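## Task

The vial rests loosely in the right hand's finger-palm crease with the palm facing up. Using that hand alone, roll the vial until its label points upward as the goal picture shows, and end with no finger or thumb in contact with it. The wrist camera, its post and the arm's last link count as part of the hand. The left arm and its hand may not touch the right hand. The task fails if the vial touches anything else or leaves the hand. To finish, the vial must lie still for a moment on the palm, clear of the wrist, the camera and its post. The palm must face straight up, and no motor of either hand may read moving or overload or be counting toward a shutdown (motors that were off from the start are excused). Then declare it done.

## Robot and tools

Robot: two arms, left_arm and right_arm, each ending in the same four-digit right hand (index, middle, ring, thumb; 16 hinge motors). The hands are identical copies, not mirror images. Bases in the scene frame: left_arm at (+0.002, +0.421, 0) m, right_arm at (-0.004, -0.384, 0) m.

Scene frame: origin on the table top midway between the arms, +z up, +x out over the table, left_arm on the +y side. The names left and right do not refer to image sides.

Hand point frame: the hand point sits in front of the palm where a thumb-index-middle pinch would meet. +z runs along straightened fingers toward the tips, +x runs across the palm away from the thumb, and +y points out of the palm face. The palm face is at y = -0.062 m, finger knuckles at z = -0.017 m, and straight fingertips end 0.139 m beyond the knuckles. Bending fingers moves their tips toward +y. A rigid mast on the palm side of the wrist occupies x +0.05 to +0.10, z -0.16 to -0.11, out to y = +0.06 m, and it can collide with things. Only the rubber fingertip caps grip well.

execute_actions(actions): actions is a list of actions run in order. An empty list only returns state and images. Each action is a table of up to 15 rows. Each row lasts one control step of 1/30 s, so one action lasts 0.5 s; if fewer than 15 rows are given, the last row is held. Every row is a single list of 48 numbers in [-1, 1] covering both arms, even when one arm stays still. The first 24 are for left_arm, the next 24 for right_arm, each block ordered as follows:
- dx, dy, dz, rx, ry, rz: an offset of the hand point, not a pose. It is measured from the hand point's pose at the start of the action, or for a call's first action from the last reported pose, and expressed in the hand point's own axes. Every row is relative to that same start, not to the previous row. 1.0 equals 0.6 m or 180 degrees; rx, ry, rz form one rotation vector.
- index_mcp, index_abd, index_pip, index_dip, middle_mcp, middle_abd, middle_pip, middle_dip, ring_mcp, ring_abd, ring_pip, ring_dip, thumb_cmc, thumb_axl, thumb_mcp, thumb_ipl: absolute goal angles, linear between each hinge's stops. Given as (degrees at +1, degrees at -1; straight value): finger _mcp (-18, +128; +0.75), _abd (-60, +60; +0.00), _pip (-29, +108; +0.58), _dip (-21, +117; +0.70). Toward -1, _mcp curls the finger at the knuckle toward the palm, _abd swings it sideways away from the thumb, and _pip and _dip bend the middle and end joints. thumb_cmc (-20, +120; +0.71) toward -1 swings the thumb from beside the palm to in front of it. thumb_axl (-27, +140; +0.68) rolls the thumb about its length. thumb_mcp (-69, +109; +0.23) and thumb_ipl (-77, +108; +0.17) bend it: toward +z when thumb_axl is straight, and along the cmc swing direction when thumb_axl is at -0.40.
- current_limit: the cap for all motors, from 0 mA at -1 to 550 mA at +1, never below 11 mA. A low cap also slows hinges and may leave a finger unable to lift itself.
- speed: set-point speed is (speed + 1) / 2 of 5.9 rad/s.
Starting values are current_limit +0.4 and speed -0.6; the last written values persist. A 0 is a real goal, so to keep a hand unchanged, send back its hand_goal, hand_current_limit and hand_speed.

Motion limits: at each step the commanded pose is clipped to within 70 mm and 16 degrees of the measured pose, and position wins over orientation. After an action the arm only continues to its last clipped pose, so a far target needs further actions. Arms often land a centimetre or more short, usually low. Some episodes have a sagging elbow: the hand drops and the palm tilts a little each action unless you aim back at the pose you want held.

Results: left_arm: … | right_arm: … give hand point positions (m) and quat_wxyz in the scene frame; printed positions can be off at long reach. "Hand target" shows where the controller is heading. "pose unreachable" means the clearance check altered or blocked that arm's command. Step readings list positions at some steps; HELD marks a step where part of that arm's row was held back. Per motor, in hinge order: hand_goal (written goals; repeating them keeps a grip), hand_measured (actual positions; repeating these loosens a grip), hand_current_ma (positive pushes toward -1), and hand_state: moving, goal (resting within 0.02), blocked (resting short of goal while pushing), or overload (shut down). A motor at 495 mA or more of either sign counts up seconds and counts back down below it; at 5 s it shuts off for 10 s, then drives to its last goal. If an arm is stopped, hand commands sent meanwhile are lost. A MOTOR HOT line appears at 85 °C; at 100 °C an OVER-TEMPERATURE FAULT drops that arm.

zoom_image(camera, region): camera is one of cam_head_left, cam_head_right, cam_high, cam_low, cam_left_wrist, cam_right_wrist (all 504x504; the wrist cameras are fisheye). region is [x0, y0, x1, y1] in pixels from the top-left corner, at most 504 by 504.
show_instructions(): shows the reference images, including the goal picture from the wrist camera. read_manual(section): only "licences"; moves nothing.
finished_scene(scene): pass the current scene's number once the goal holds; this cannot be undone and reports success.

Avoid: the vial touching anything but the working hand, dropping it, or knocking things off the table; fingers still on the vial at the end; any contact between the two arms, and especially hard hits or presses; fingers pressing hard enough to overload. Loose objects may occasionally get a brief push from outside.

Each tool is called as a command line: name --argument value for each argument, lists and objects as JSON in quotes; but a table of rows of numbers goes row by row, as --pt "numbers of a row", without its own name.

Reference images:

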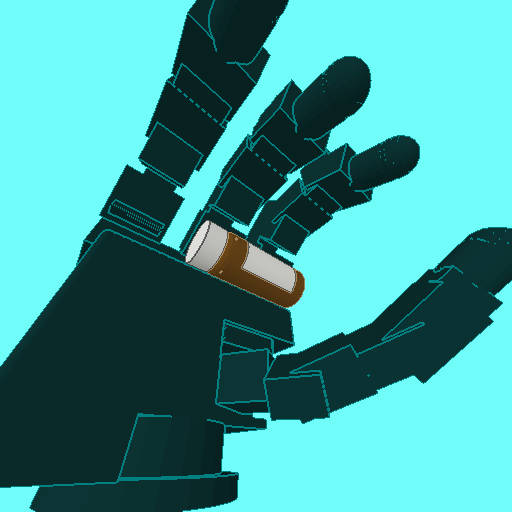

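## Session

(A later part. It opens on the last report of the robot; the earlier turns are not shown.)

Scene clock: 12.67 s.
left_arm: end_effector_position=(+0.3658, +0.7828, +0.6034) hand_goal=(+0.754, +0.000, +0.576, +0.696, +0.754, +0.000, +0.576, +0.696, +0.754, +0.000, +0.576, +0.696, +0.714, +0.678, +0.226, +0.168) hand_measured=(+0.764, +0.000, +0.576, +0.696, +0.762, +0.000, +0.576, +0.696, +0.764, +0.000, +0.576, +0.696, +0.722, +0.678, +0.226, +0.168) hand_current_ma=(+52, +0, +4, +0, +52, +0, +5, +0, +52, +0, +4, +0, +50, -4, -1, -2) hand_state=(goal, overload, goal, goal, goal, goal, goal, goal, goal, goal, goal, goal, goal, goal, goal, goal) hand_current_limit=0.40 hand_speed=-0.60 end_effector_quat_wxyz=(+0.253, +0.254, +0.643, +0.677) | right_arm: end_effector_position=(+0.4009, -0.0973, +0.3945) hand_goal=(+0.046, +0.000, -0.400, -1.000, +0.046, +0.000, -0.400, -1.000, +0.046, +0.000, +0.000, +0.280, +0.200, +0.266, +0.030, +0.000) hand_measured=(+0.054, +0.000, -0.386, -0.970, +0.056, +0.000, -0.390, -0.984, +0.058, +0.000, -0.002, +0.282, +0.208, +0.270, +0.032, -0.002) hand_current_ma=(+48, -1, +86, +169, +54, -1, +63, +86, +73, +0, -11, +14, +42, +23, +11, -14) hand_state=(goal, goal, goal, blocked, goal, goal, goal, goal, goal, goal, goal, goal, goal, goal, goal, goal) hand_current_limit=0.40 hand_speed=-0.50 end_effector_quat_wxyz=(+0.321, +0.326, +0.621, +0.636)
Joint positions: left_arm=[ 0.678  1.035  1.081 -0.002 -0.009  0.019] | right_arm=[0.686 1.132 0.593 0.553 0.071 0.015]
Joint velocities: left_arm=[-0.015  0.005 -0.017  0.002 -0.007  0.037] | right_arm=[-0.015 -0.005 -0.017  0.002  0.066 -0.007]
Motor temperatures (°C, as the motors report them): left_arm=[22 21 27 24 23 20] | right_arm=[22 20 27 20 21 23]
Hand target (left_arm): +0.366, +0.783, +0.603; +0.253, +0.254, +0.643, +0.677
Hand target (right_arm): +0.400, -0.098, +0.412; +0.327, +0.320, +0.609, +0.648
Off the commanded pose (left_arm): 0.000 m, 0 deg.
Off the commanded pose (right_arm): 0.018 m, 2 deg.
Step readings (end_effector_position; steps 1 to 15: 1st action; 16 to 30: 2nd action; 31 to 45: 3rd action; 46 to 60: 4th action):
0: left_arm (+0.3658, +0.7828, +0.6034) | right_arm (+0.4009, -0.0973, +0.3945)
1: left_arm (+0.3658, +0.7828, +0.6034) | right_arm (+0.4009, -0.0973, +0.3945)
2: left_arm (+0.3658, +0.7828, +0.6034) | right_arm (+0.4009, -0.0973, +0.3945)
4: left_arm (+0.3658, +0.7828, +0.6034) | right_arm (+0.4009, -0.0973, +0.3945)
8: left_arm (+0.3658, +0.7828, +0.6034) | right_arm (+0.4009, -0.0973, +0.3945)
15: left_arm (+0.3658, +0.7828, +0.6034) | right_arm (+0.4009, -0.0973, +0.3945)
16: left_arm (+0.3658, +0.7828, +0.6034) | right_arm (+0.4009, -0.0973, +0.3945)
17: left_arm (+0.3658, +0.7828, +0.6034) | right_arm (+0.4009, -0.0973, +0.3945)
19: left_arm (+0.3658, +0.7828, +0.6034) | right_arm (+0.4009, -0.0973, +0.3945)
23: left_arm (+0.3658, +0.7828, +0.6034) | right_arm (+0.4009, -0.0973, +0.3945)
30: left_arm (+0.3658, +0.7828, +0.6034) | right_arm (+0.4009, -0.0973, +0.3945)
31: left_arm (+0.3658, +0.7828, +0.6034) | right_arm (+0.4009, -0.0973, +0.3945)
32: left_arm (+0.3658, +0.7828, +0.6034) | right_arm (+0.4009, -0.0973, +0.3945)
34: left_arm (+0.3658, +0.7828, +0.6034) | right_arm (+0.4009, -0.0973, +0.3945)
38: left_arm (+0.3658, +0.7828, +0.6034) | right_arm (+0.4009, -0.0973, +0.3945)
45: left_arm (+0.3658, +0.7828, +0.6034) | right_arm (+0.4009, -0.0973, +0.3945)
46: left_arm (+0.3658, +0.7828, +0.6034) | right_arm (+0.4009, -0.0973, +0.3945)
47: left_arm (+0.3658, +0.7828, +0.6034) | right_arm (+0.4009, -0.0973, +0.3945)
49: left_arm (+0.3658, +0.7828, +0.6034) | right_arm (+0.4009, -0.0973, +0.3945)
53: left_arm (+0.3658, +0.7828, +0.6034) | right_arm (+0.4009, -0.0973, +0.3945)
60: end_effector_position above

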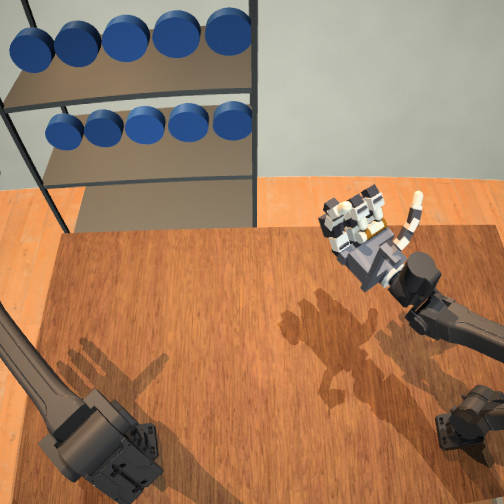

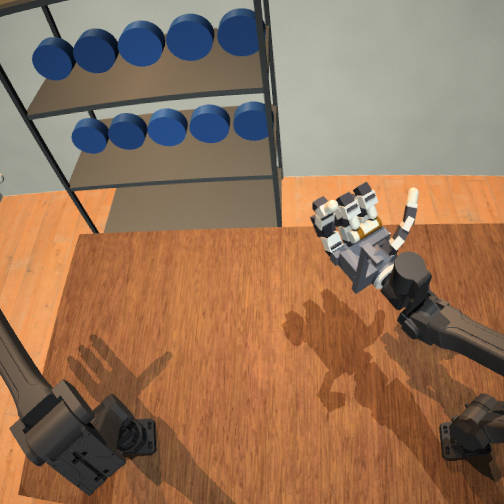

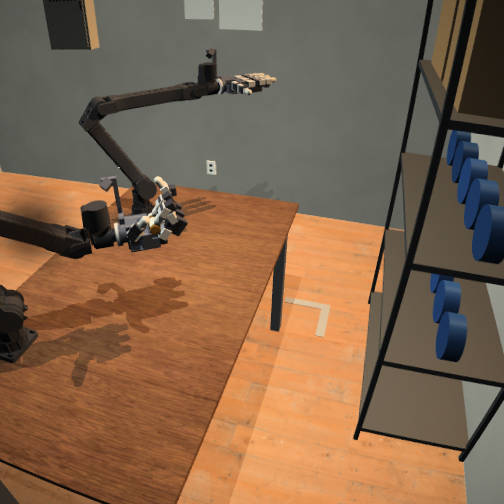

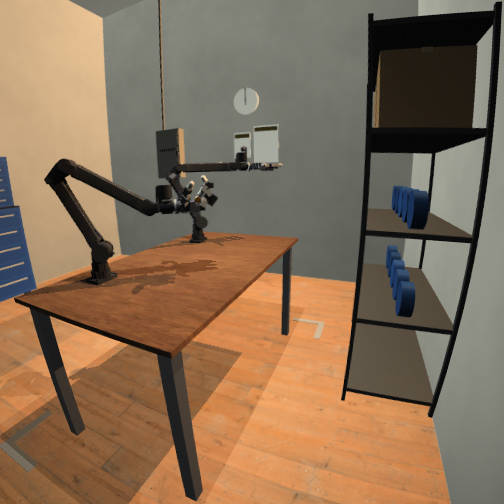

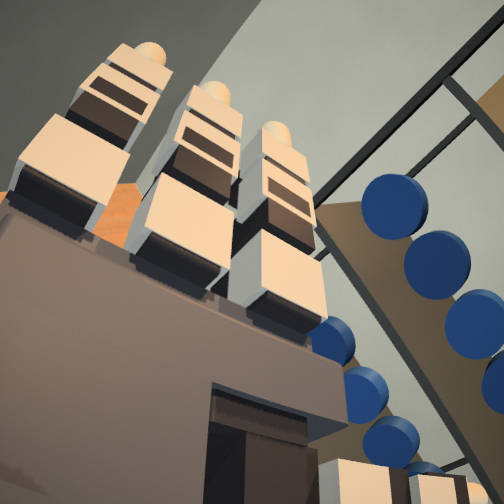

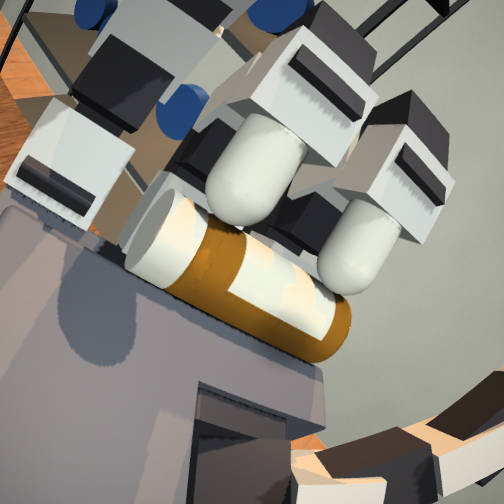

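execute_actions --actions '[[[0,0,0,0,0,0,0.754,0,0.576,0.696,0.754,0,0.576,0.696,0.754,0,0.576,0.696,0.714,0.678,0.226,0.168,0.4,-0.6,0,0.03,0,-0.012,0,0,0.046,0,-0.2,-1,0.046,0,-0.2,-1,0.046,0,0,0.28,0.2,0.266,0.03,0,0.4,0]],[[0,0,0,0,0,0,0.754,0,0.576,0.696,0.754,0,0.576,0.696,0.754,0,0.576,0.696,0.714,0.678,0.226,0.168,0.4,-0.6,0,0.03,0,-0.012,0,0,0.046,0,-0.2,0.1,0.046,0,-0.2,0.1,0.046,0,0,0.28,0.2,0.266,0.03,0,0.4,0.2]],[[0,0,0,0,0,0,0.754,0,0.576,0.696,0.754,0,0.576,0.696,0.754,0,0.576,0.696,0.714,0.678,0.226,0.168,0.4,-0.6,0,0.03,0,-0.012,0,0,0.046,0,-0.2,0.1,0.046,0,-0.2,0.1,0.046,0,0,0.28,0.2,0.266,0.03,0,0.4,0.2]],[[0,0,0,0,0,0,0.754,0,0.576,0.696,0.754,0,0.576,0.696,0.754,0,0.576,0.696,0.714,0.678,0.226,0.168,0.4,-0.6,0,0.03,0,-0.012,0,0,0.046,0,-0.8,0.1,0.046,0,-0.8,0.1,0.046,0,0,0.28,0.2,0.266,0.03,0,0.4,0]],[[0,0,0,0,0,0,0.754,0,0.576,0.696,0.754,0,0.576,0.696,0.754,0,0.576,0.696,0.714,0.678,0.226,0.168,0.4,-0.6,0,0.03,0,-0.012,0,0,0.046,0,-0.8,-1,0.046,0,-0.8,-1,0.046,0,0,0.28,0.2,0.266,0.03,0,0.4,0]],[[0,0,0,0,0,0,0.754,0,0.576,0.696,0.754,0,0.576,0.696,0.754,0,0.576,0.696,0.714,0.678,0.226,0.168,0.4,-0.6,0,0.03,0,-0.012,0,0,0.046,0,-0.65,-1,0.046,0,-0.65,-1,0.046,0,0,0.28,0.2,0.266,0.03,0,0.4,-0.5]],[[0,0,0,0,0,0,0.754,0,0.576,0.696,0.754,0,0.576,0.696,0.754,0,0.576,0.696,0.714,0.678,0.226,0.168,0.4,-0.6,0,0.03,0,-0.012,0,0,0.046,0,-0.5,-1,0.046,0,-0.5,-1,0.046,0,0,0.28,0.2,0.266,0.03,0,0.4,-0.5]],[[0,0,0,0,0,0,0.754,0,0.576,0.696,0.754,0,0.576,0.696,0.754,0,0.576,0.696,0.714,0.678,0.226,0.168,0.4,-0.6,0,0.03,0,-0.012,0,0,0.046,0,-0.4,-1,0.046,0,-0.4,-1,0.046,0,0,0.28,0.2,0.266,0.03,0,0.4,-0.5]],[[0,0,0,0,0,0,0.754,0,0.576,0.696,0.754,0,0.576,0.696,0.754,0,0.576,0.696,0.714,0.678,0.226,0.168,0.4,-0.6,0,0.03,0,-0.012,0,0,0.046,0,-0.1,-1,0.046,0,-0.1,-1,0.046,0,0,0.28,0.2,0.266,0.03,0,0.4,0]],[[0,0,0,0,0,0,0.754,0,0.576,0.696,0.754,0,0.576,0.696,0.754,0,0.576,0.696,0.714,0.678,0.226,0.168,0.4,-0.6,0,0.03,0,-0.012,0,0,-0.2,0,0.1,-0.5,-0.2,0,0.1,-0.5,0.046,0,0,0.28,0.2,0.266,0.03,0,0.4,-0.6]],[[0,0,0,0,0,0,0.754,0,0.576,0.696,0.754,0,0.576,0.696,0.754,0,0.576,0.696,0.714,0.678,0.226,0.168,0.4,-0.6,0,0.03,0,-0.012,0,0,-0.2,0,0.1,-0.5,-0.2,0,0.1,-0.5,0.046,0,0,0.28,0.2,0.266,0.03,0,0.4,-0.6]]]'

Scene clock: 18.83 s.
left_arm: end_effector_position=(+0.3658, +0.7828, +0.6034) hand_goal=(+0.754, +0.000, +0.576, +0.696, +0.754, +0.000, +0.576, +0.696, +0.754, +0.000, +0.576, +0.696, +0.714, +0.678, +0.226, +0.168) hand_measured=(+0.764, +0.000, +0.576, +0.696, +0.762, +0.000, +0.576, +0.696, +0.764, +0.000, +0.576, +0.696, +0.722, +0.678, +0.226, +0.168) hand_current_ma=(+52, +0, +4, +0, +52, +0, +5, +0, +52, +0, +4, +0, +50, -4, -1, -2) hand_state=(goal, overload, goal, goal, goal, goal, goal, goal, goal, goal, goal, goal, goal, goal, goal, goal) hand_current_limit=0.40 hand_speed=-0.60 end_effector_quat_wxyz=(+0.253, +0.254, +0.643, +0.677) | right_arm: end_effector_position=(+0.4009, -0.0973, +0.3945) hand_goal=(-0.200, +0.000, +0.100, -0.500, -0.200, +0.000, +0.100, -0.500, +0.046, +0.000, +0.000, +0.280, +0.200, +0.266, +0.030, +0.000) hand_measured=(-0.190, +0.000, +0.096, -0.504, -0.190, +0.000, +0.096, -0.504, +0.058, +0.000, -0.002, +0.282, +0.208, +0.270, +0.032, -0.002) hand_current_ma=(+56, -1, -23, -21, +55, -1, -23, -21, +73, +0, -11, +14, +42, +23, +11, -14) hand_state=(goal, goal, goal, goal, goal, goal, goal, goal, goal, goal, goal, goal, goal, goal, goal, goal) hand_current_limit=0.40 hand_speed=-0.60 end_effector_quat_wxyz=(+0.321, +0.326, +0.621, +0.636)
Joint positions: left_arm=[ 0.678  1.035  1.081 -0.002 -0.009  0.019] | right_arm=[0.686 1.132 0.593 0.553 0.071 0.015]
Joint velocities: left_arm=[-0.005 -0.005 -0.012 -0.012  0.037  0.037] | right_arm=[-0.005 -0.005 -0.007 -0.012  0.007  0.022]
Motor temperatures (°C, as the motors report them): left_arm=[22 21 28 24 23 20] | right_arm=[22 21 28 20 21 23]
Hand target (left_arm): +0.366, +0.783, +0.603; +0.253, +0.254, +0.643, +0.677
Hand target (right_arm): +0.400, -0.098, +0.412; +0.327, +0.320, +0.609, +0.648
Off the commanded pose (left_arm): 0.000 m, 0 deg.
Off the commanded pose (right_arm): 0.018 m, 2 deg.
Step readings (end_effector_position; steps 1 to 15: 1st action; 16 to 30: 2nd action; 31 to 45: 3rd action; 46 to 60: 4th action; 61 to 75: 5th action; 76 to 90: 6th action; 91 to 105: 7th action; 106 to 120: 8th action; 121 to 135: 9th action; 136 to 150: 10th action; 151 to 165: 11th action):
0: left_arm (+0.3658, +0.7828, +0.6034) | right_arm (+0.4009, -0.0973, +0.3945)
1: left_arm (+0.3658, +0.7828, +0.6034) | right_arm (+0.4009, -0.0973, +0.3945)
2: left_arm (+0.3658, +0.7828, +0.6034) | right_arm (+0.4009, -0.0973, +0.3945)
4: left_arm (+0.3658, +0.7828, +0.6034) | right_arm (+0.4009, -0.0973, +0.3945)
8: left_arm (+0.3658, +0.7828, +0.6034) | right_arm (+0.4009, -0.0973, +0.3945)
15: left_arm (+0.3658, +0.7828, +0.6034) | right_arm (+0.4009, -0.0973, +0.3945)
16: left_arm (+0.3658, +0.7828, +0.6034) | right_arm (+0.4009, -0.0973, +0.3945)
17: left_arm (+0.3658, +0.7828, +0.6034) | right_arm (+0.4009, -0.0973, +0.3945)
19: left_arm (+0.3658, +0.7828, +0.6034) | right_arm (+0.4009, -0.0973, +0.3945)
23: left_arm (+0.3658, +0.7828, +0.6034) | right_arm (+0.4009, -0.0973, +0.3945)
30: left_arm (+0.3658, +0.7828, +0.6034) | right_arm (+0.4009, -0.0973, +0.3945)
31: left_arm (+0.3658, +0.7828, +0.6034) | right_arm (+0.4009, -0.0973, +0.3945)
32: left_arm (+0.3658, +0.7828, +0.6034) | right_arm (+0.4009, -0.0973, +0.3945)
34: left_arm (+0.3658, +0.7828, +0.6034) | right_arm (+0.4009, -0.0973, +0.3945)
38: left_arm (+0.3658, +0.7828, +0.6034) | right_arm (+0.4009, -0.0973, +0.3945)
45: left_arm (+0.3658, +0.7828, +0.6034) | right_arm (+0.4009, -0.0973, +0.3945)
46: left_arm (+0.3658, +0.7828, +0.6034) | right_arm (+0.4009, -0.0973, +0.3945)
47: left_arm (+0.3658, +0.7828, +0.6034) | right_arm (+0.4009, -0.0973, +0.3945)
49: left_arm (+0.3658, +0.7828, +0.6034) | right_arm (+0.4009, -0.0973, +0.3945)
53: left_arm (+0.3658, +0.7828, +0.6034) | right_arm (+0.4009, -0.0973, +0.3945)
60: left_arm (+0.3658, +0.7828, +0.6034) | right_arm (+0.4009, -0.0973, +0.3945)
61: left_arm (+0.3658, +0.7828, +0.6034) | right_arm (+0.4009, -0.0973, +0.3945)
62: left_arm (+0.3658, +0.7828, +0.6034) | right_arm (+0.4009, -0.0973, +0.3945)
64: left_arm (+0.3658, +0.7828, +0.6034) | right_arm (+0.4009, -0.0973, +0.3945)
68: left_arm (+0.3658, +0.7828, +0.6034) | right_arm (+0.4009, -0.0973, +0.3945)
75: left_arm (+0.3658, +0.7828, +0.6034) | right_arm (+0.4009, -0.0973, +0.3945)
76: left_arm (+0.3658, +0.7828, +0.6034) | right_arm (+0.4009, -0.0973, +0.3945)
77: left_arm (+0.3658, +0.7828, +0.6034) | right_arm (+0.4009, -0.0973, +0.3945)
79: left_arm (+0.3658, +0.7828, +0.6034) | right_arm (+0.4009, -0.0973, +0.3945)
83: left_arm (+0.3658, +0.7828, +0.6034) | right_arm (+0.4009, -0.0973, +0.3945)
90: left_arm (+0.3658, +0.7828, +0.6034) | right_arm (+0.4009, -0.0973, +0.3945)
91: left_arm (+0.3658, +0.7828, +0.6034) | right_arm (+0.4009, -0.0973, +0.3945)
92: left_arm (+0.3658, +0.7828, +0.6034) | right_arm (+0.4009, -0.0973, +0.3945)
94: left_arm (+0.3658, +0.7828, +0.6034) | right_arm (+0.4009, -0.0973, +0.3945)
98: left_arm (+0.3658, +0.7828, +0.6034) | right_arm (+0.4009, -0.0973, +0.3945)
105: left_arm (+0.3658, +0.7828, +0.6034) | right_arm (+0.4009, -0.0973, +0.3945)
106: left_arm (+0.3658, +0.7828, +0.6034) | right_arm (+0.4009, -0.0973, +0.3945)
107: left_arm (+0.3658, +0.7828, +0.6034) | right_arm (+0.4009, -0.0973, +0.3945)
109: left_arm (+0.3658, +0.7828, +0.6034) | right_arm (+0.4009, -0.0973, +0.3945)
113: left_arm (+0.3658, +0.7828, +0.6034) | right_arm (+0.4009, -0.0973, +0.3945)
120: left_arm (+0.3658, +0.7828, +0.6034) | right_arm (+0.4009, -0.0973, +0.3945)
121: left_arm (+0.3658, +0.7828, +0.6034) | right_arm (+0.4009, -0.0973, +0.3945)
122: left_arm (+0.3658, +0.7828, +0.6034) | right_arm (+0.4009, -0.0973, +0.3945)
124: left_arm (+0.3658, +0.7828, +0.6034) | right_arm (+0.4009, -0.0973, +0.3945)
128: left_arm (+0.3658, +0.7828, +0.6034) | right_arm (+0.4009, -0.0973, +0.3945)
135: left_arm (+0.3658, +0.7828, +0.6034) | right_arm (+0.4009, -0.0973, +0.3945)
136: left_arm (+0.3658, +0.7828, +0.6034) | right_arm (+0.4009, -0.0973, +0.3945)
137: left_arm (+0.3658, +0.7828, +0.6034) | right_arm (+0.4009, -0.0973, +0.3945)
139: left_arm (+0.3658, +0.7828, +0.6034) | right_arm (+0.4009, -0.0973, +0.3945)
143: left_arm (+0.3658, +0.7828, +0.6034) | right_arm (+0.4009, -0.0973, +0.3945)
150: left_arm (+0.3658, +0.7828, +0.6034) | right_arm (+0.4009, -0.0973, +0.3945)
151: left_arm (+0.3658, +0.7828, +0.6034) | right_arm (+0.4009, -0.0973, +0.3945)
152: left_arm (+0.3658, +0.7828, +0.6034) | right_arm (+0.4009, -0.0973, +0.3945)
154: left_arm (+0.3658, +0.7828, +0.6034) | right_arm (+0.4009, -0.0973, +0.3945)
158: left_arm (+0.3658, +0.7828, +0.6034) | right_arm (+0.4009, -0.0973, +0.3945)
165: end_effector_position above

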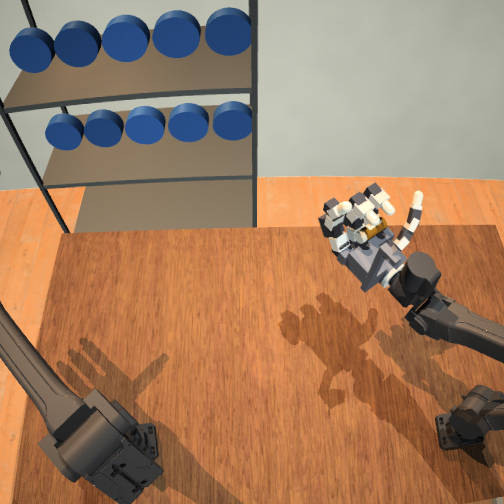

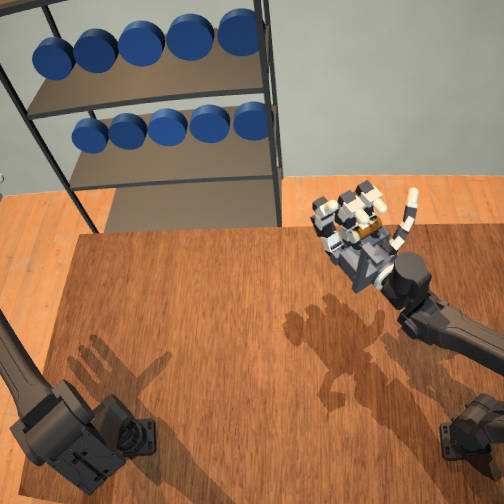

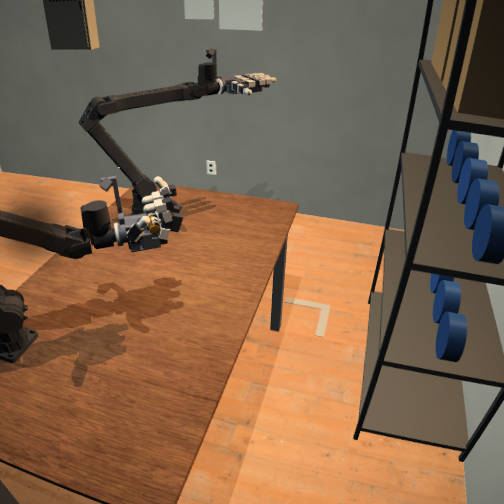

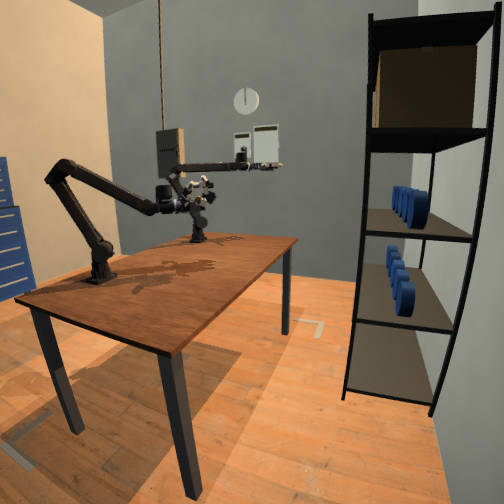

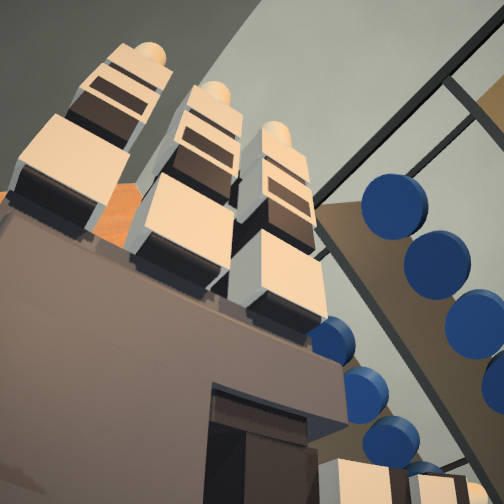

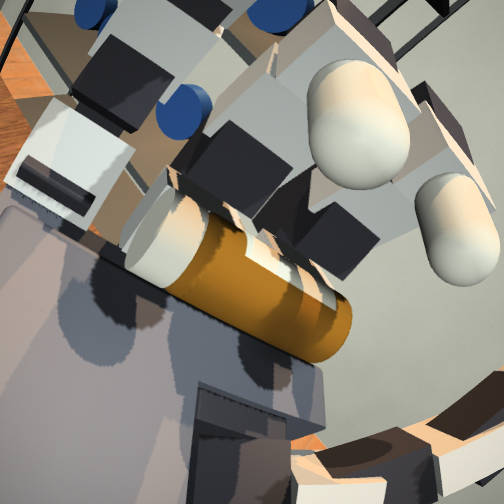

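Overshoot achieved. Push further onto palm.

execute_actions --actions '[[[0,0,0,0,0,0,0.754,0,0.576,0.696,0.754,0,0.576,0.696,0.754,0,0.576,0.696,0.714,0.678,0.226,0.168,0.4,-0.6,0,0.03,0,-0.012,0,0,-0.6,0,0.5,0.3,-0.6,0,0.5,0.3,0.046,0,0,0.28,0.2,0.266,0.03,0,0.4,-0.7]],[[0,0,0,0,0,0,0.754,0,0.576,0.696,0.754,0,0.576,0.696,0.754,0,0.576,0.696,0.714,0.678,0.226,0.168,0.4,-0.6,0,0.03,0,-0.012,0,0,-0.6,0,0.5,0.3,-0.6,0,0.5,0.3,0.046,0,0,0.28,0.2,0.266,0.03,0,0.4,-0.7]],[[0,0,0,0,0,0,0.754,0,0.576,0.696,0.754,0,0.576,0.696,0.754,0,0.576,0.696,0.714,0.678,0.226,0.168,0.4,-0.6,0,0.03,0,-0.012,0,0,-0.6,0,0.5,0.3,-0.6,0,0.5,0.3,0.046,0,0,0.28,0.2,0.266,0.03,0,0.4,-0.7]]]'

Scene clock: 20.53 s.
left_arm: end_effector_position=(+0.3658, +0.7828, +0.6034) hand_goal=(+0.754, +0.000, +0.576, +0.696, +0.754, +0.000, +0.576, +0.696, +0.754, +0.000, +0.576, +0.696, +0.714, +0.678, +0.226, +0.168) hand_measured=(+0.764, +0.000, +0.576, +0.696, +0.762, +0.000, +0.576, +0.696, +0.764, +0.000, +0.576, +0.696, +0.722, +0.678, +0.226, +0.168) hand_current_ma=(+52, +0, +4, +0, +52, +0, +5, +0, +52, +0, +4, +0, +50, -4, -1, -2) hand_state=(goal, overload, goal, goal, goal, goal, goal, goal, goal, goal, goal, goal, goal, goal, goal, goal) hand_current_limit=0.40 hand_speed=-0.60 end_effector_quat_wxyz=(+0.253, +0.254, +0.643, +0.677) | right_arm: end_effector_position=(+0.4009, -0.0973, +0.3945) hand_goal=(-0.600, +0.000, +0.500, +0.300, -0.600, +0.000, +0.500, +0.300, +0.046, +0.000, +0.000, +0.280, +0.200, +0.266, +0.030, +0.000) hand_measured=(-0.600, +0.000, +0.496, +0.296, -0.598, +0.000, +0.496, +0.296, +0.058, +0.000, -0.002, +0.282, +0.208, +0.270, +0.032, -0.002) hand_current_ma=(+6, -1, -22, -19, +7, -1, -22, -19, +73, +0, -11, +14, +42, +23, +11, -14) hand_state=(goal, goal, goal, goal, goal, goal, goal, goal, goal, goal, goal, goal, goal, goal, goal, goal) hand_current_limit=0.40 hand_speed=-0.70 end_effector_quat_wxyz=(+0.321, +0.326, +0.621, +0.636)
Joint positions: left_arm=[ 0.678  1.035  1.081 -0.002 -0.009  0.019] | right_arm=[0.686 1.132 0.593 0.553 0.071 0.015]
Joint velocities: left_arm=[-0.015 -0.005  0.007  0.012 -0.022 -0.022] | right_arm=[-0.015 -0.015 -0.007  0.007  0.066 -0.022]
Motor temperatures (°C, as the motors report them): left_arm=[22 21 28 24 23 20] | right_arm=[22 21 29 20 21 23]
Hand target (left_arm): +0.366, +0.783, +0.603; +0.253, +0.254, +0.643, +0.677
Hand target (right_arm): +0.400, -0.098, +0.412; +0.327, +0.320, +0.609, +0.648
Off the commanded pose (left_arm): 0.000 m, 0 deg.
Off the commanded pose (right_arm): 0.018 m, 2 deg.
Step readings (end_effector_position; steps 1 to 15: 1st action; 16 to 30: 2nd action; 31 to 45: 3rd action):
0: left_arm (+0.3658, +0.7828, +0.6034) | right_arm (+0.4009, -0.0973, +0.3945)
1: left_arm (+0.3658, +0.7828, +0.6034) | right_arm (+0.4009, -0.0973, +0.3945)
2: left_arm (+0.3658, +0.7828, +0.6034) | right_arm (+0.4009, -0.0973, +0.3945)
4: left_arm (+0.3658, +0.7828, +0.6034) | right_arm (+0.4009, -0.0973, +0.3945)
8: left_arm (+0.3658, +0.7828, +0.6034) | right_arm (+0.4009, -0.0973, +0.3945)
15: left_arm (+0.3658, +0.7828, +0.6034) | right_arm (+0.4009, -0.0973, +0.3945)
16: left_arm (+0.3658, +0.7828, +0.6034) | right_arm (+0.4009, -0.0973, +0.3945)
17: left_arm (+0.3658, +0.7828, +0.6034) | right_arm (+0.4009, -0.0973, +0.3945)
19: left_arm (+0.3658, +0.7828, +0.6034) | right_arm (+0.4009, -0.0973, +0.3945)
23: left_arm (+0.3658, +0.7828, +0.6034) | right_arm (+0.4009, -0.0973, +0.3945)
30: left_arm (+0.3658, +0.7828, +0.6034) | right_arm (+0.4009, -0.0973, +0.3945)
31: left_arm (+0.3658, +0.7828, +0.6034) | right_arm (+0.4009, -0.0973, +0.3945)
32: left_arm (+0.3658, +0.7828, +0.6034) | right_arm (+0.4009, -0.0973, +0.3945)
34: left_arm (+0.3658, +0.7828, +0.6034) | right_arm (+0.4009, -0.0973, +0.3945)
38: left_arm (+0.3658, +0.7828, +0.6034) | right_arm (+0.4009, -0.0973, +0.3945)
45: end_effector_position above

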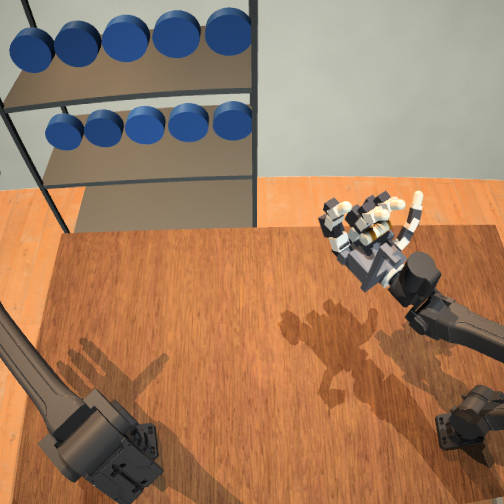

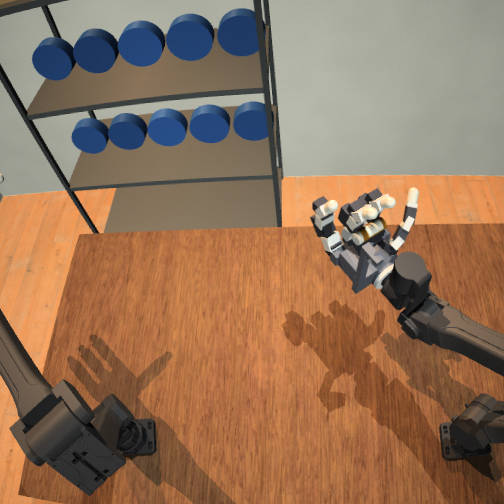

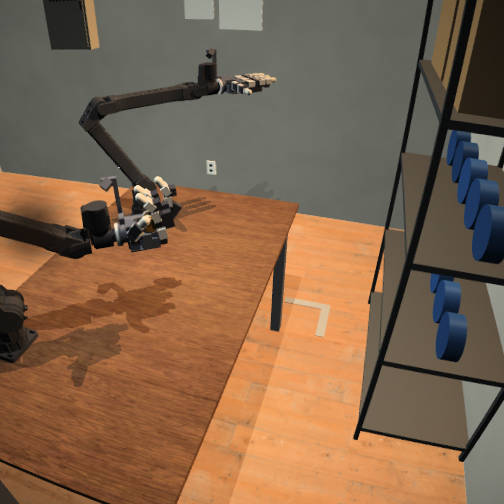

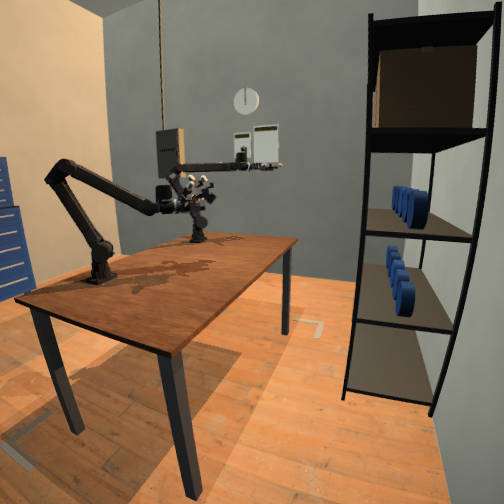

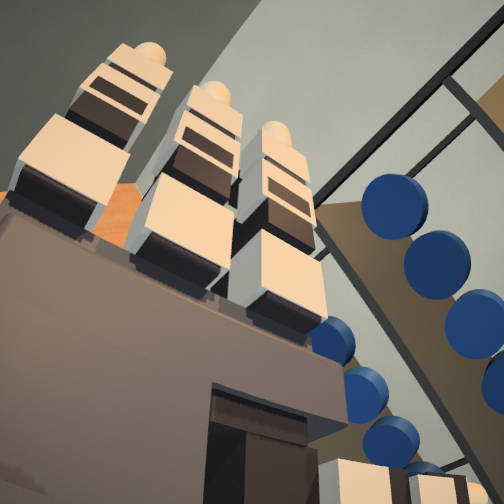

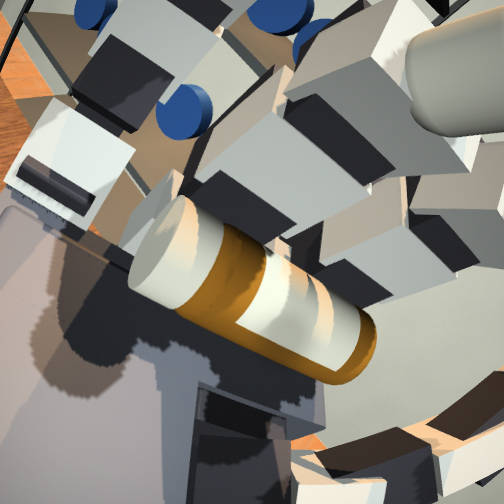

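execute_actions --actions '[[[0,0,0,0,0,0,0.754,0,0.576,0.696,0.754,0,0.576,0.696,0.754,0,0.576,0.696,0.714,0.678,0.226,0.168,0.4,-0.6,0,0.03,0,-0.012,0,0,-0.2,0,0.5,0.3,-0.2,0,0.5,0.3,0.046,0,0,0.28,0.2,0.266,0.03,0,0.4,-0.6]],[[0,0,0,0,0,0,0.754,0,0.576,0.696,0.754,0,0.576,0.696,0.754,0,0.576,0.696,0.714,0.678,0.226,0.168,0.4,-0.6,0,0.03,0,-0.012,0,0,-0.2,0,0.5,0.3,-0.2,0,0.5,0.3,0.046,0,0,0.28,0.2,0.266,0.03,0,0.4,-0.6]]]'

Scene clock: 21.70 s.
left_arm: end_effector_position=(+0.3658, +0.7828, +0.6034) hand_goal=(+0.754, +0.000, +0.576, +0.696, +0.754, +0.000, +0.576, +0.696, +0.754, +0.000, +0.576, +0.696, +0.714, +0.678, +0.226, +0.168) hand_measured=(+0.764, +0.000, +0.576, +0.696, +0.762, +0.000, +0.576, +0.696, +0.764, +0.000, +0.576, +0.696, +0.722, +0.678, +0.226, +0.168) hand_current_ma=(+52, +0, +4, +0, +52, +0, +5, +0, +52, +0, +4, +0, +50, -4, -1, -2) hand_state=(goal, overload, goal, goal, goal, goal, goal, goal, goal, goal, goal, goal, goal, goal, goal, goal) hand_current_limit=0.40 hand_speed=-0.60 end_effector_quat_wxyz=(+0.253, +0.254, +0.643, +0.677) | right_arm: end_effector_position=(+0.4009, -0.0973, +0.3945) hand_goal=(-0.200, +0.000, +0.500, +0.300, -0.200, +0.000, +0.500, +0.300, +0.046, +0.000, +0.000, +0.280, +0.200, +0.266, +0.030, +0.000) hand_measured=(-0.198, +0.000, +0.498, +0.298, -0.198, +0.000, +0.498, +0.296, +0.058, +0.000, -0.002, +0.282, +0.208, +0.270, +0.032, -0.002) hand_current_ma=(+13, -1, -9, -15, +14, -1, -9, -16, +73, +0, -11, +14, +42, +23, +11, -14) hand_state=(goal, goal, goal, goal, goal, goal, goal, goal, goal, goal, goal, goal, goal, goal, goal, goal) hand_current_limit=0.40 hand_speed=-0.60 end_effector_quat_wxyz=(+0.321, +0.326, +0.621, +0.636)
Joint positions: left_arm=[ 0.678  1.035  1.081 -0.002 -0.009  0.019] | right_arm=[0.686 1.132 0.593 0.553 0.071 0.015]
Joint velocities: left_arm=[-0.015  0.005  0.002 -0.007 -0.066 -0.037] | right_arm=[-0.015  0.005 -0.027 -0.007 -0.095 -0.007]
Motor temperatures (°C, as the motors report them): left_arm=[22 21 28 24 23 20] | right_arm=[22 21 29 20 21 23]
Hand target (left_arm): +0.366, +0.783, +0.603; +0.253, +0.254, +0.643, +0.677
Hand target (right_arm): +0.400, -0.098, +0.412; +0.327, +0.320, +0.609, +0.648
Off the commanded pose (left_arm): 0.000 m, 0 deg.
Off the commanded pose (right_arm): 0.018 m, 2 deg.
Step readings (end_effector_position; steps 1 to 15: 1st action; 16 to 30: 2nd action):
0: left_arm (+0.3658, +0.7828, +0.6034) | right_arm (+0.4009, -0.0973, +0.3945)
1: left_arm (+0.3658, +0.7828, +0.6034) | right_arm (+0.4009, -0.0973, +0.3945)
2: left_arm (+0.3658, +0.7828, +0.6034) | right_arm (+0.4009, -0.0973, +0.3945)
4: left_arm (+0.3658, +0.7828, +0.6034) | right_arm (+0.4009, -0.0973, +0.3945)
8: left_arm (+0.3658, +0.7828, +0.6034) | right_arm (+0.4009, -0.0973, +0.3945)
15: left_arm (+0.3658, +0.7828, +0.6034) | right_arm (+0.4009, -0.0973, +0.3945)
16: left_arm (+0.3658, +0.7828, +0.6034) | right_arm (+0.4009, -0.0973, +0.3945)
17: left_arm (+0.3658, +0.7828, +0.6034) | right_arm (+0.4009, -0.0973, +0.3945)
19: left_arm (+0.3658, +0.7828, +0.6034) | right_arm (+0.4009, -0.0973, +0.3945)
23: left_arm (+0.3658, +0.7828, +0.6034) | right_arm (+0.4009, -0.0973, +0.3945)
30: end_effector_position above

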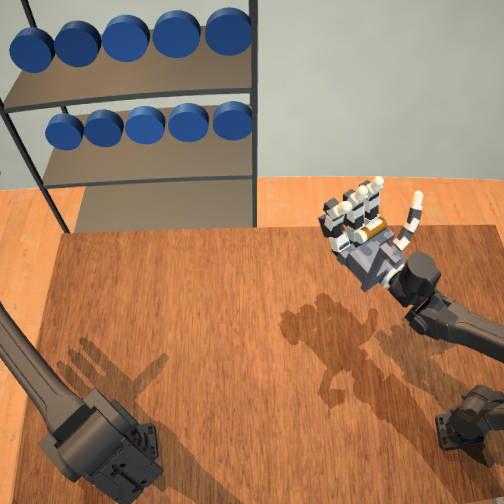

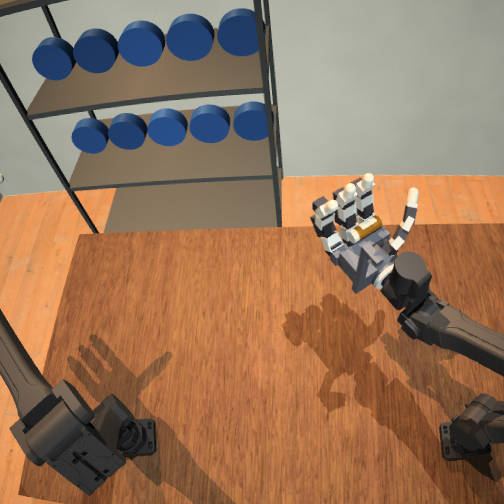

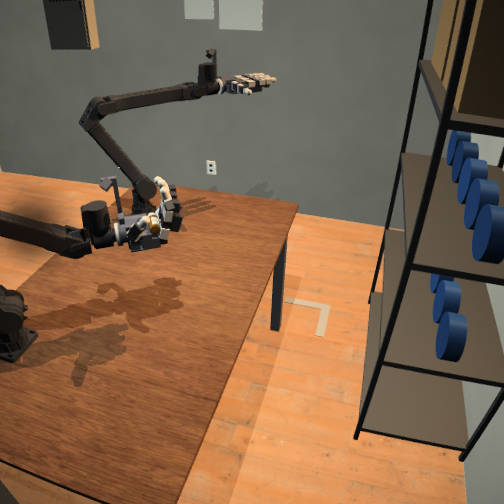

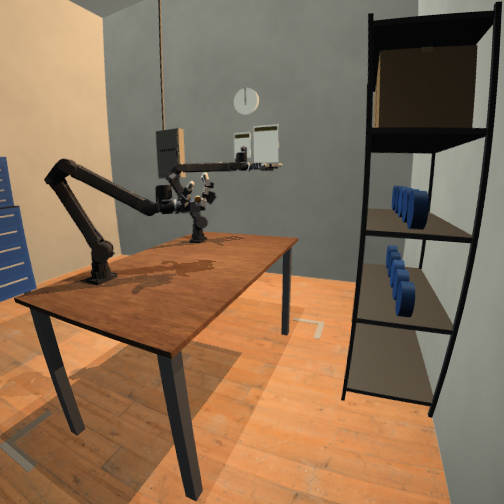

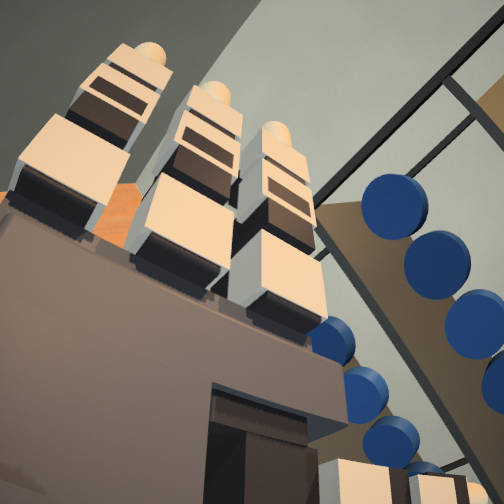

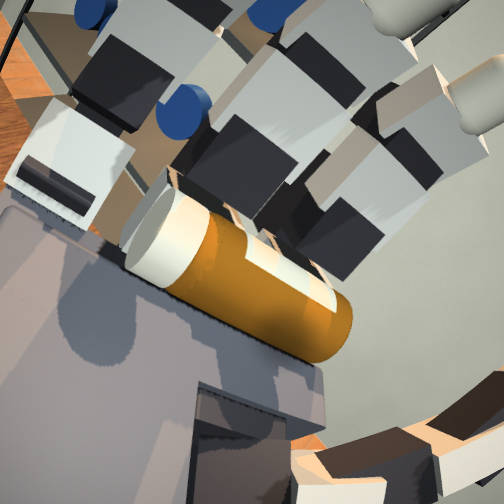

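execute_actions --actions '[[[0,0,0,0,0,0,0.754,0,0.576,0.696,0.754,0,0.576,0.696,0.754,0,0.576,0.696,0.714,0.678,0.226,0.168,0.4,-0.6,0,0.03,0,-0.012,0,0,0.046,0,-0.2,-0.9,0.046,0,-0.2,-0.9,0.046,0,0,0.28,0.2,0.266,0.03,0,0.4,0.2]],[[0,0,0,0,0,0,0.754,0,0.576,0.696,0.754,0,0.576,0.696,0.754,0,0.576,0.696,0.714,0.678,0.226,0.168,0.4,-0.6,0,0.03,0,-0.012,0,0,0.046,0,-0.2,-0.9,0.046,0,-0.2,-0.9,0.046,0,0,0.28,0.2,0.266,0.03,0,0.4,0.2]],[[0,0,0,0,0,0,0.754,0,0.576,0.696,0.754,0,0.576,0.696,0.754,0,0.576,0.696,0.714,0.678,0.226,0.168,0.4,-0.6,0,0.03,0,-0.012,0,0,0.046,0,-0.55,-0.9,0.046,0,-0.55,-0.9,0.046,0,0,0.28,0.2,0.266,0.03,0,0.4,-0.4]],[[0,0,0,0,0,0,0.754,0,0.576,0.696,0.754,0,0.576,0.696,0.754,0,0.576,0.696,0.714,0.678,0.226,0.168,0.4,-0.6,0,0.03,0,-0.012,0,0,0.046,0,-0.72,-0.65,0.046,0,-0.72,-0.65,0.046,0,0,0.28,0.2,0.266,0.03,0,0.4,-0.6]],[[0,0,0,0,0,0,0.754,0,0.576,0.696,0.754,0,0.576,0.696,0.754,0,0.576,0.696,0.714,0.678,0.226,0.168,0.4,-0.6,0,0.03,0,-0.012,0,0,0.046,0,-0.72,-0.2,0.046,0,-0.72,-0.2,0.046,0,0,0.28,0.2,0.266,0.03,0,0.4,-0.4]],[[0,0,0,0,0,0,0.754,0,0.576,0.696,0.754,0,0.576,0.696,0.754,0,0.576,0.696,0.714,0.678,0.226,0.168,0.4,-0.6,0,0.03,0,-0.012,0,0,0.046,0,0,0.28,0.046,0,0,0.28,0.046,0,0,0.28,0.2,0.266,0.03,0,0.4,0]],[[0,0,0,0,0,0,0.754,0,0.576,0.696,0.754,0,0.576,0.696,0.754,0,0.576,0.696,0.714,0.678,0.226,0.168,0.4,-0.6,0,0.03,0,-0.012,0,0,0.046,0,0,0.28,0.046,0,0,0.28,0.046,0,0,0.28,0.2,0.266,0.03,0,0.4,0]]]'

Scene clock: 25.70 s.
left_arm: end_effector_position=(+0.3658, +0.7828, +0.6034) hand_goal=(+0.754, +0.000, +0.576, +0.696, +0.754, +0.000, +0.576, +0.696, +0.754, +0.000, +0.576, +0.696, +0.714, +0.678, +0.226, +0.168) hand_measured=(+0.764, +0.000, +0.576, +0.696, +0.762, +0.000, +0.576, +0.696, +0.764, +0.000, +0.576, +0.696, +0.722, +0.678, +0.226, +0.168) hand_current_ma=(+52, +0, +4, +0, +52, +0, +5, +0, +52, +0, +4, +0, +50, -4, -1, -2) hand_state=(goal, overload, goal, goal, goal, goal, goal, goal, goal, goal, goal, goal, goal, goal, goal, goal) hand_current_limit=0.40 hand_speed=-0.60 end_effector_quat_wxyz=(+0.253, +0.254, +0.643, +0.677) | right_arm: end_effector_position=(+0.4009, -0.0973, +0.3945) hand_goal=(+0.046, +0.000, +0.000, +0.280, +0.046, +0.000, +0.000, +0.280, +0.046, +0.000, +0.000, +0.280, +0.200, +0.266, +0.030, +0.000) hand_measured=(+0.054, +0.000, -0.002, +0.276, +0.056, +0.000, -0.002, +0.276, +0.058, +0.000, -0.002, +0.282, +0.208, +0.270, +0.032, -0.002) hand_current_ma=(+55, -1, -15, -17, +57, -1, -15, -18, +73, +0, -11, +14, +42, +23, +11, -14) hand_state=(goal, goal, goal, goal, goal, goal, goal, goal, goal, goal, goal, goal, goal, goal, goal, goal) hand_current_limit=0.40 hand_speed=0.00 end_effector_quat_wxyz=(+0.321, +0.326, +0.621, +0.636)
Joint positions: left_arm=[ 0.678  1.035  1.081 -0.002 -0.009  0.019] | right_arm=[0.686 1.132 0.593 0.553 0.071 0.015]
Joint velocities: left_arm=[ 0.005  0.005 -0.002  0.007 -0.051  0.007] | right_arm=[-0.005 -0.005 -0.002  0.007 -0.022  0.051]
Motor temperatures (°C, as the motors report them): left_arm=[22 21 29 24 23 20] | right_arm=[22 21 29 20 21 23]
Hand target (left_arm): +0.366, +0.783, +0.603; +0.253, +0.254, +0.643, +0.677
Hand target (right_arm): +0.400, -0.098, +0.412; +0.327, +0.320, +0.609, +0.648
Off the commanded pose (left_arm): 0.000 m, 0 deg.
Off the commanded pose (right_arm): 0.018 m, 2 deg.
Step readings (end_effector_position; steps 1 to 15: 1st action; 16 to 30: 2nd action; 31 to 45: 3rd action; 46 to 60: 4th action; 61 to 75: 5th action; 76 to 90: 6th action; 91 to 105: 7th action):
0: left_arm (+0.3658, +0.7828, +0.6034) | right_arm (+0.4009, -0.0973, +0.3945)
1: left_arm (+0.3658, +0.7828, +0.6034) | right_arm (+0.4009, -0.0973, +0.3945)
2: left_arm (+0.3658, +0.7828, +0.6034) | right_arm (+0.4009, -0.0973, +0.3945)
4: left_arm (+0.3658, +0.7828, +0.6034) | right_arm (+0.4009, -0.0973, +0.3945)
8: left_arm (+0.3658, +0.7828, +0.6034) | right_arm (+0.4009, -0.0973, +0.3945)
15: left_arm (+0.3658, +0.7828, +0.6034) | right_arm (+0.4009, -0.0973, +0.3945)
16: left_arm (+0.3658, +0.7828, +0.6034) | right_arm (+0.4009, -0.0973, +0.3945)
17: left_arm (+0.3658, +0.7828, +0.6034) | right_arm (+0.4009, -0.0973, +0.3945)
19: left_arm (+0.3658, +0.7828, +0.6034) | right_arm (+0.4009, -0.0973, +0.3945)
23: left_arm (+0.3658, +0.7828, +0.6034) | right_arm (+0.4009, -0.0973, +0.3945)
30: left_arm (+0.3658, +0.7828, +0.6034) | right_arm (+0.4009, -0.0973, +0.3945)
31: left_arm (+0.3658, +0.7828, +0.6034) | right_arm (+0.4009, -0.0973, +0.3945)
32: left_arm (+0.3658, +0.7828, +0.6034) | right_arm (+0.4009, -0.0973, +0.3945)
34: left_arm (+0.3658, +0.7828, +0.6034) | right_arm (+0.4009, -0.0973, +0.3945)
38: left_arm (+0.3658, +0.7828, +0.6034) | right_arm (+0.4009, -0.0973, +0.3945)
45: left_arm (+0.3658, +0.7828, +0.6034) | right_arm (+0.4009, -0.0973, +0.3945)
46: left_arm (+0.3658, +0.7828, +0.6034) | right_arm (+0.4009, -0.0973, +0.3945)
47: left_arm (+0.3658, +0.7828, +0.6034) | right_arm (+0.4009, -0.0973, +0.3945)
49: left_arm (+0.3658, +0.7828, +0.6034) | right_arm (+0.4009, -0.0973, +0.3945)
53: left_arm (+0.3658, +0.7828, +0.6034) | right_arm (+0.4009, -0.0973, +0.3945)
60: left_arm (+0.3658, +0.7828, +0.6034) | right_arm (+0.4009, -0.0973, +0.3945)
61: left_arm (+0.3658, +0.7828, +0.6034) | right_arm (+0.4009, -0.0973, +0.3945)
62: left_arm (+0.3658, +0.7828, +0.6034) | right_arm (+0.4009, -0.0973, +0.3945)
64: left_arm (+0.3658, +0.7828, +0.6034) | right_arm (+0.4009, -0.0973, +0.3945)
68: left_arm (+0.3658, +0.7828, +0.6034) | right_arm (+0.4009, -0.0973, +0.3945)
75: left_arm (+0.3658, +0.7828, +0.6034) | right_arm (+0.4009, -0.0973, +0.3945)
76: left_arm (+0.3658, +0.7828, +0.6034) | right_arm (+0.4009, -0.0973, +0.3945)
77: left_arm (+0.3658, +0.7828, +0.6034) | right_arm (+0.4009, -0.0973, +0.3945)
79: left_arm (+0.3658, +0.7828, +0.6034) | right_arm (+0.4009, -0.0973, +0.3945)
83: left_arm (+0.3658, +0.7828, +0.6034) | right_arm (+0.4009, -0.0973, +0.3945)
90: left_arm (+0.3658, +0.7828, +0.6034) | right_arm (+0.4009, -0.0973, +0.3945)
91: left_arm (+0.3658, +0.7828, +0.6034) | right_arm (+0.4009, -0.0973, +0.3945)
92: left_arm (+0.3658, +0.7828, +0.6034) | right_arm (+0.4009, -0.0973, +0.3945)
94: left_arm (+0.3658, +0.7828, +0.6034) | right_arm (+0.4009, -0.0973, +0.3945)
98: left_arm (+0.3658, +0.7828, +0.6034) | right_arm (+0.4009, -0.0973, +0.3945)
105: end_effector_position above

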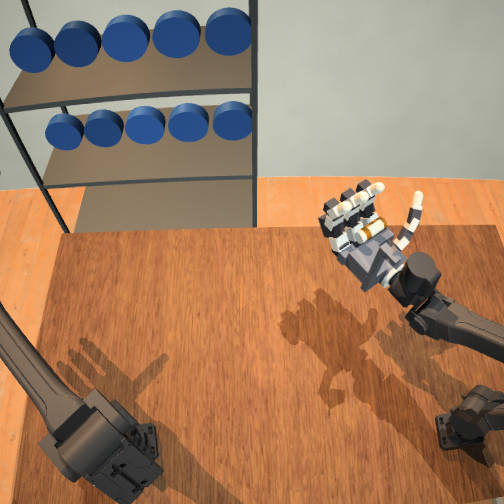

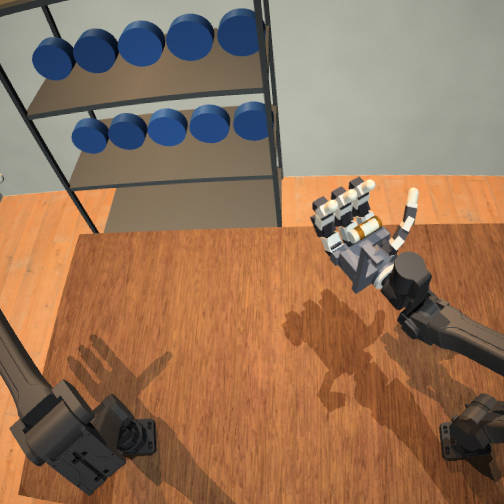

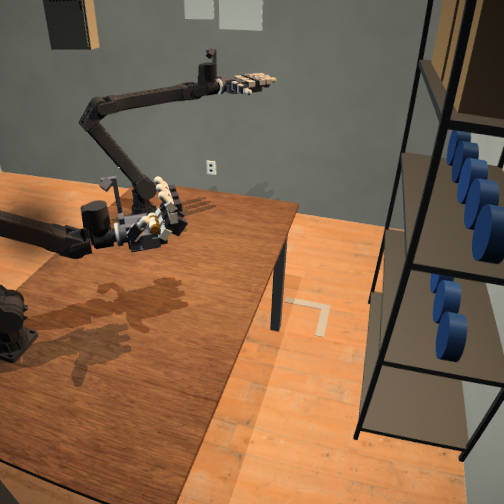

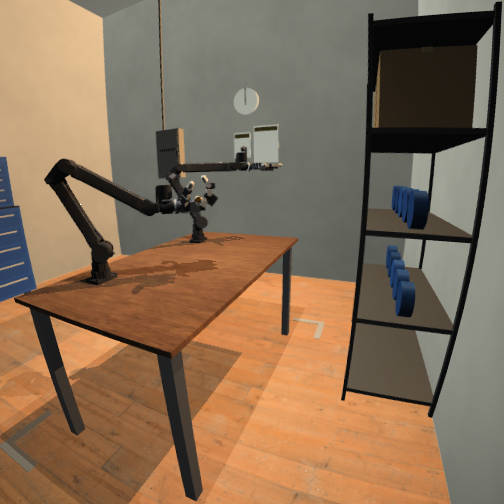

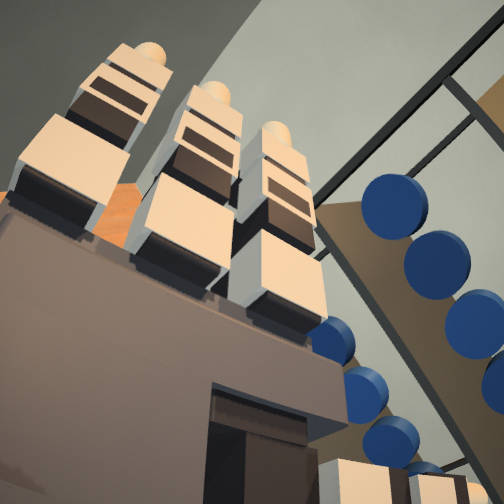

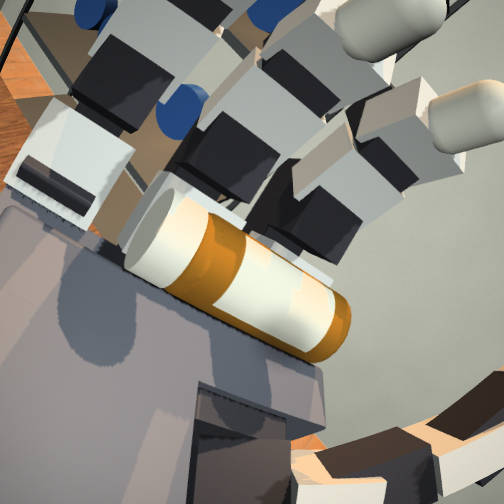

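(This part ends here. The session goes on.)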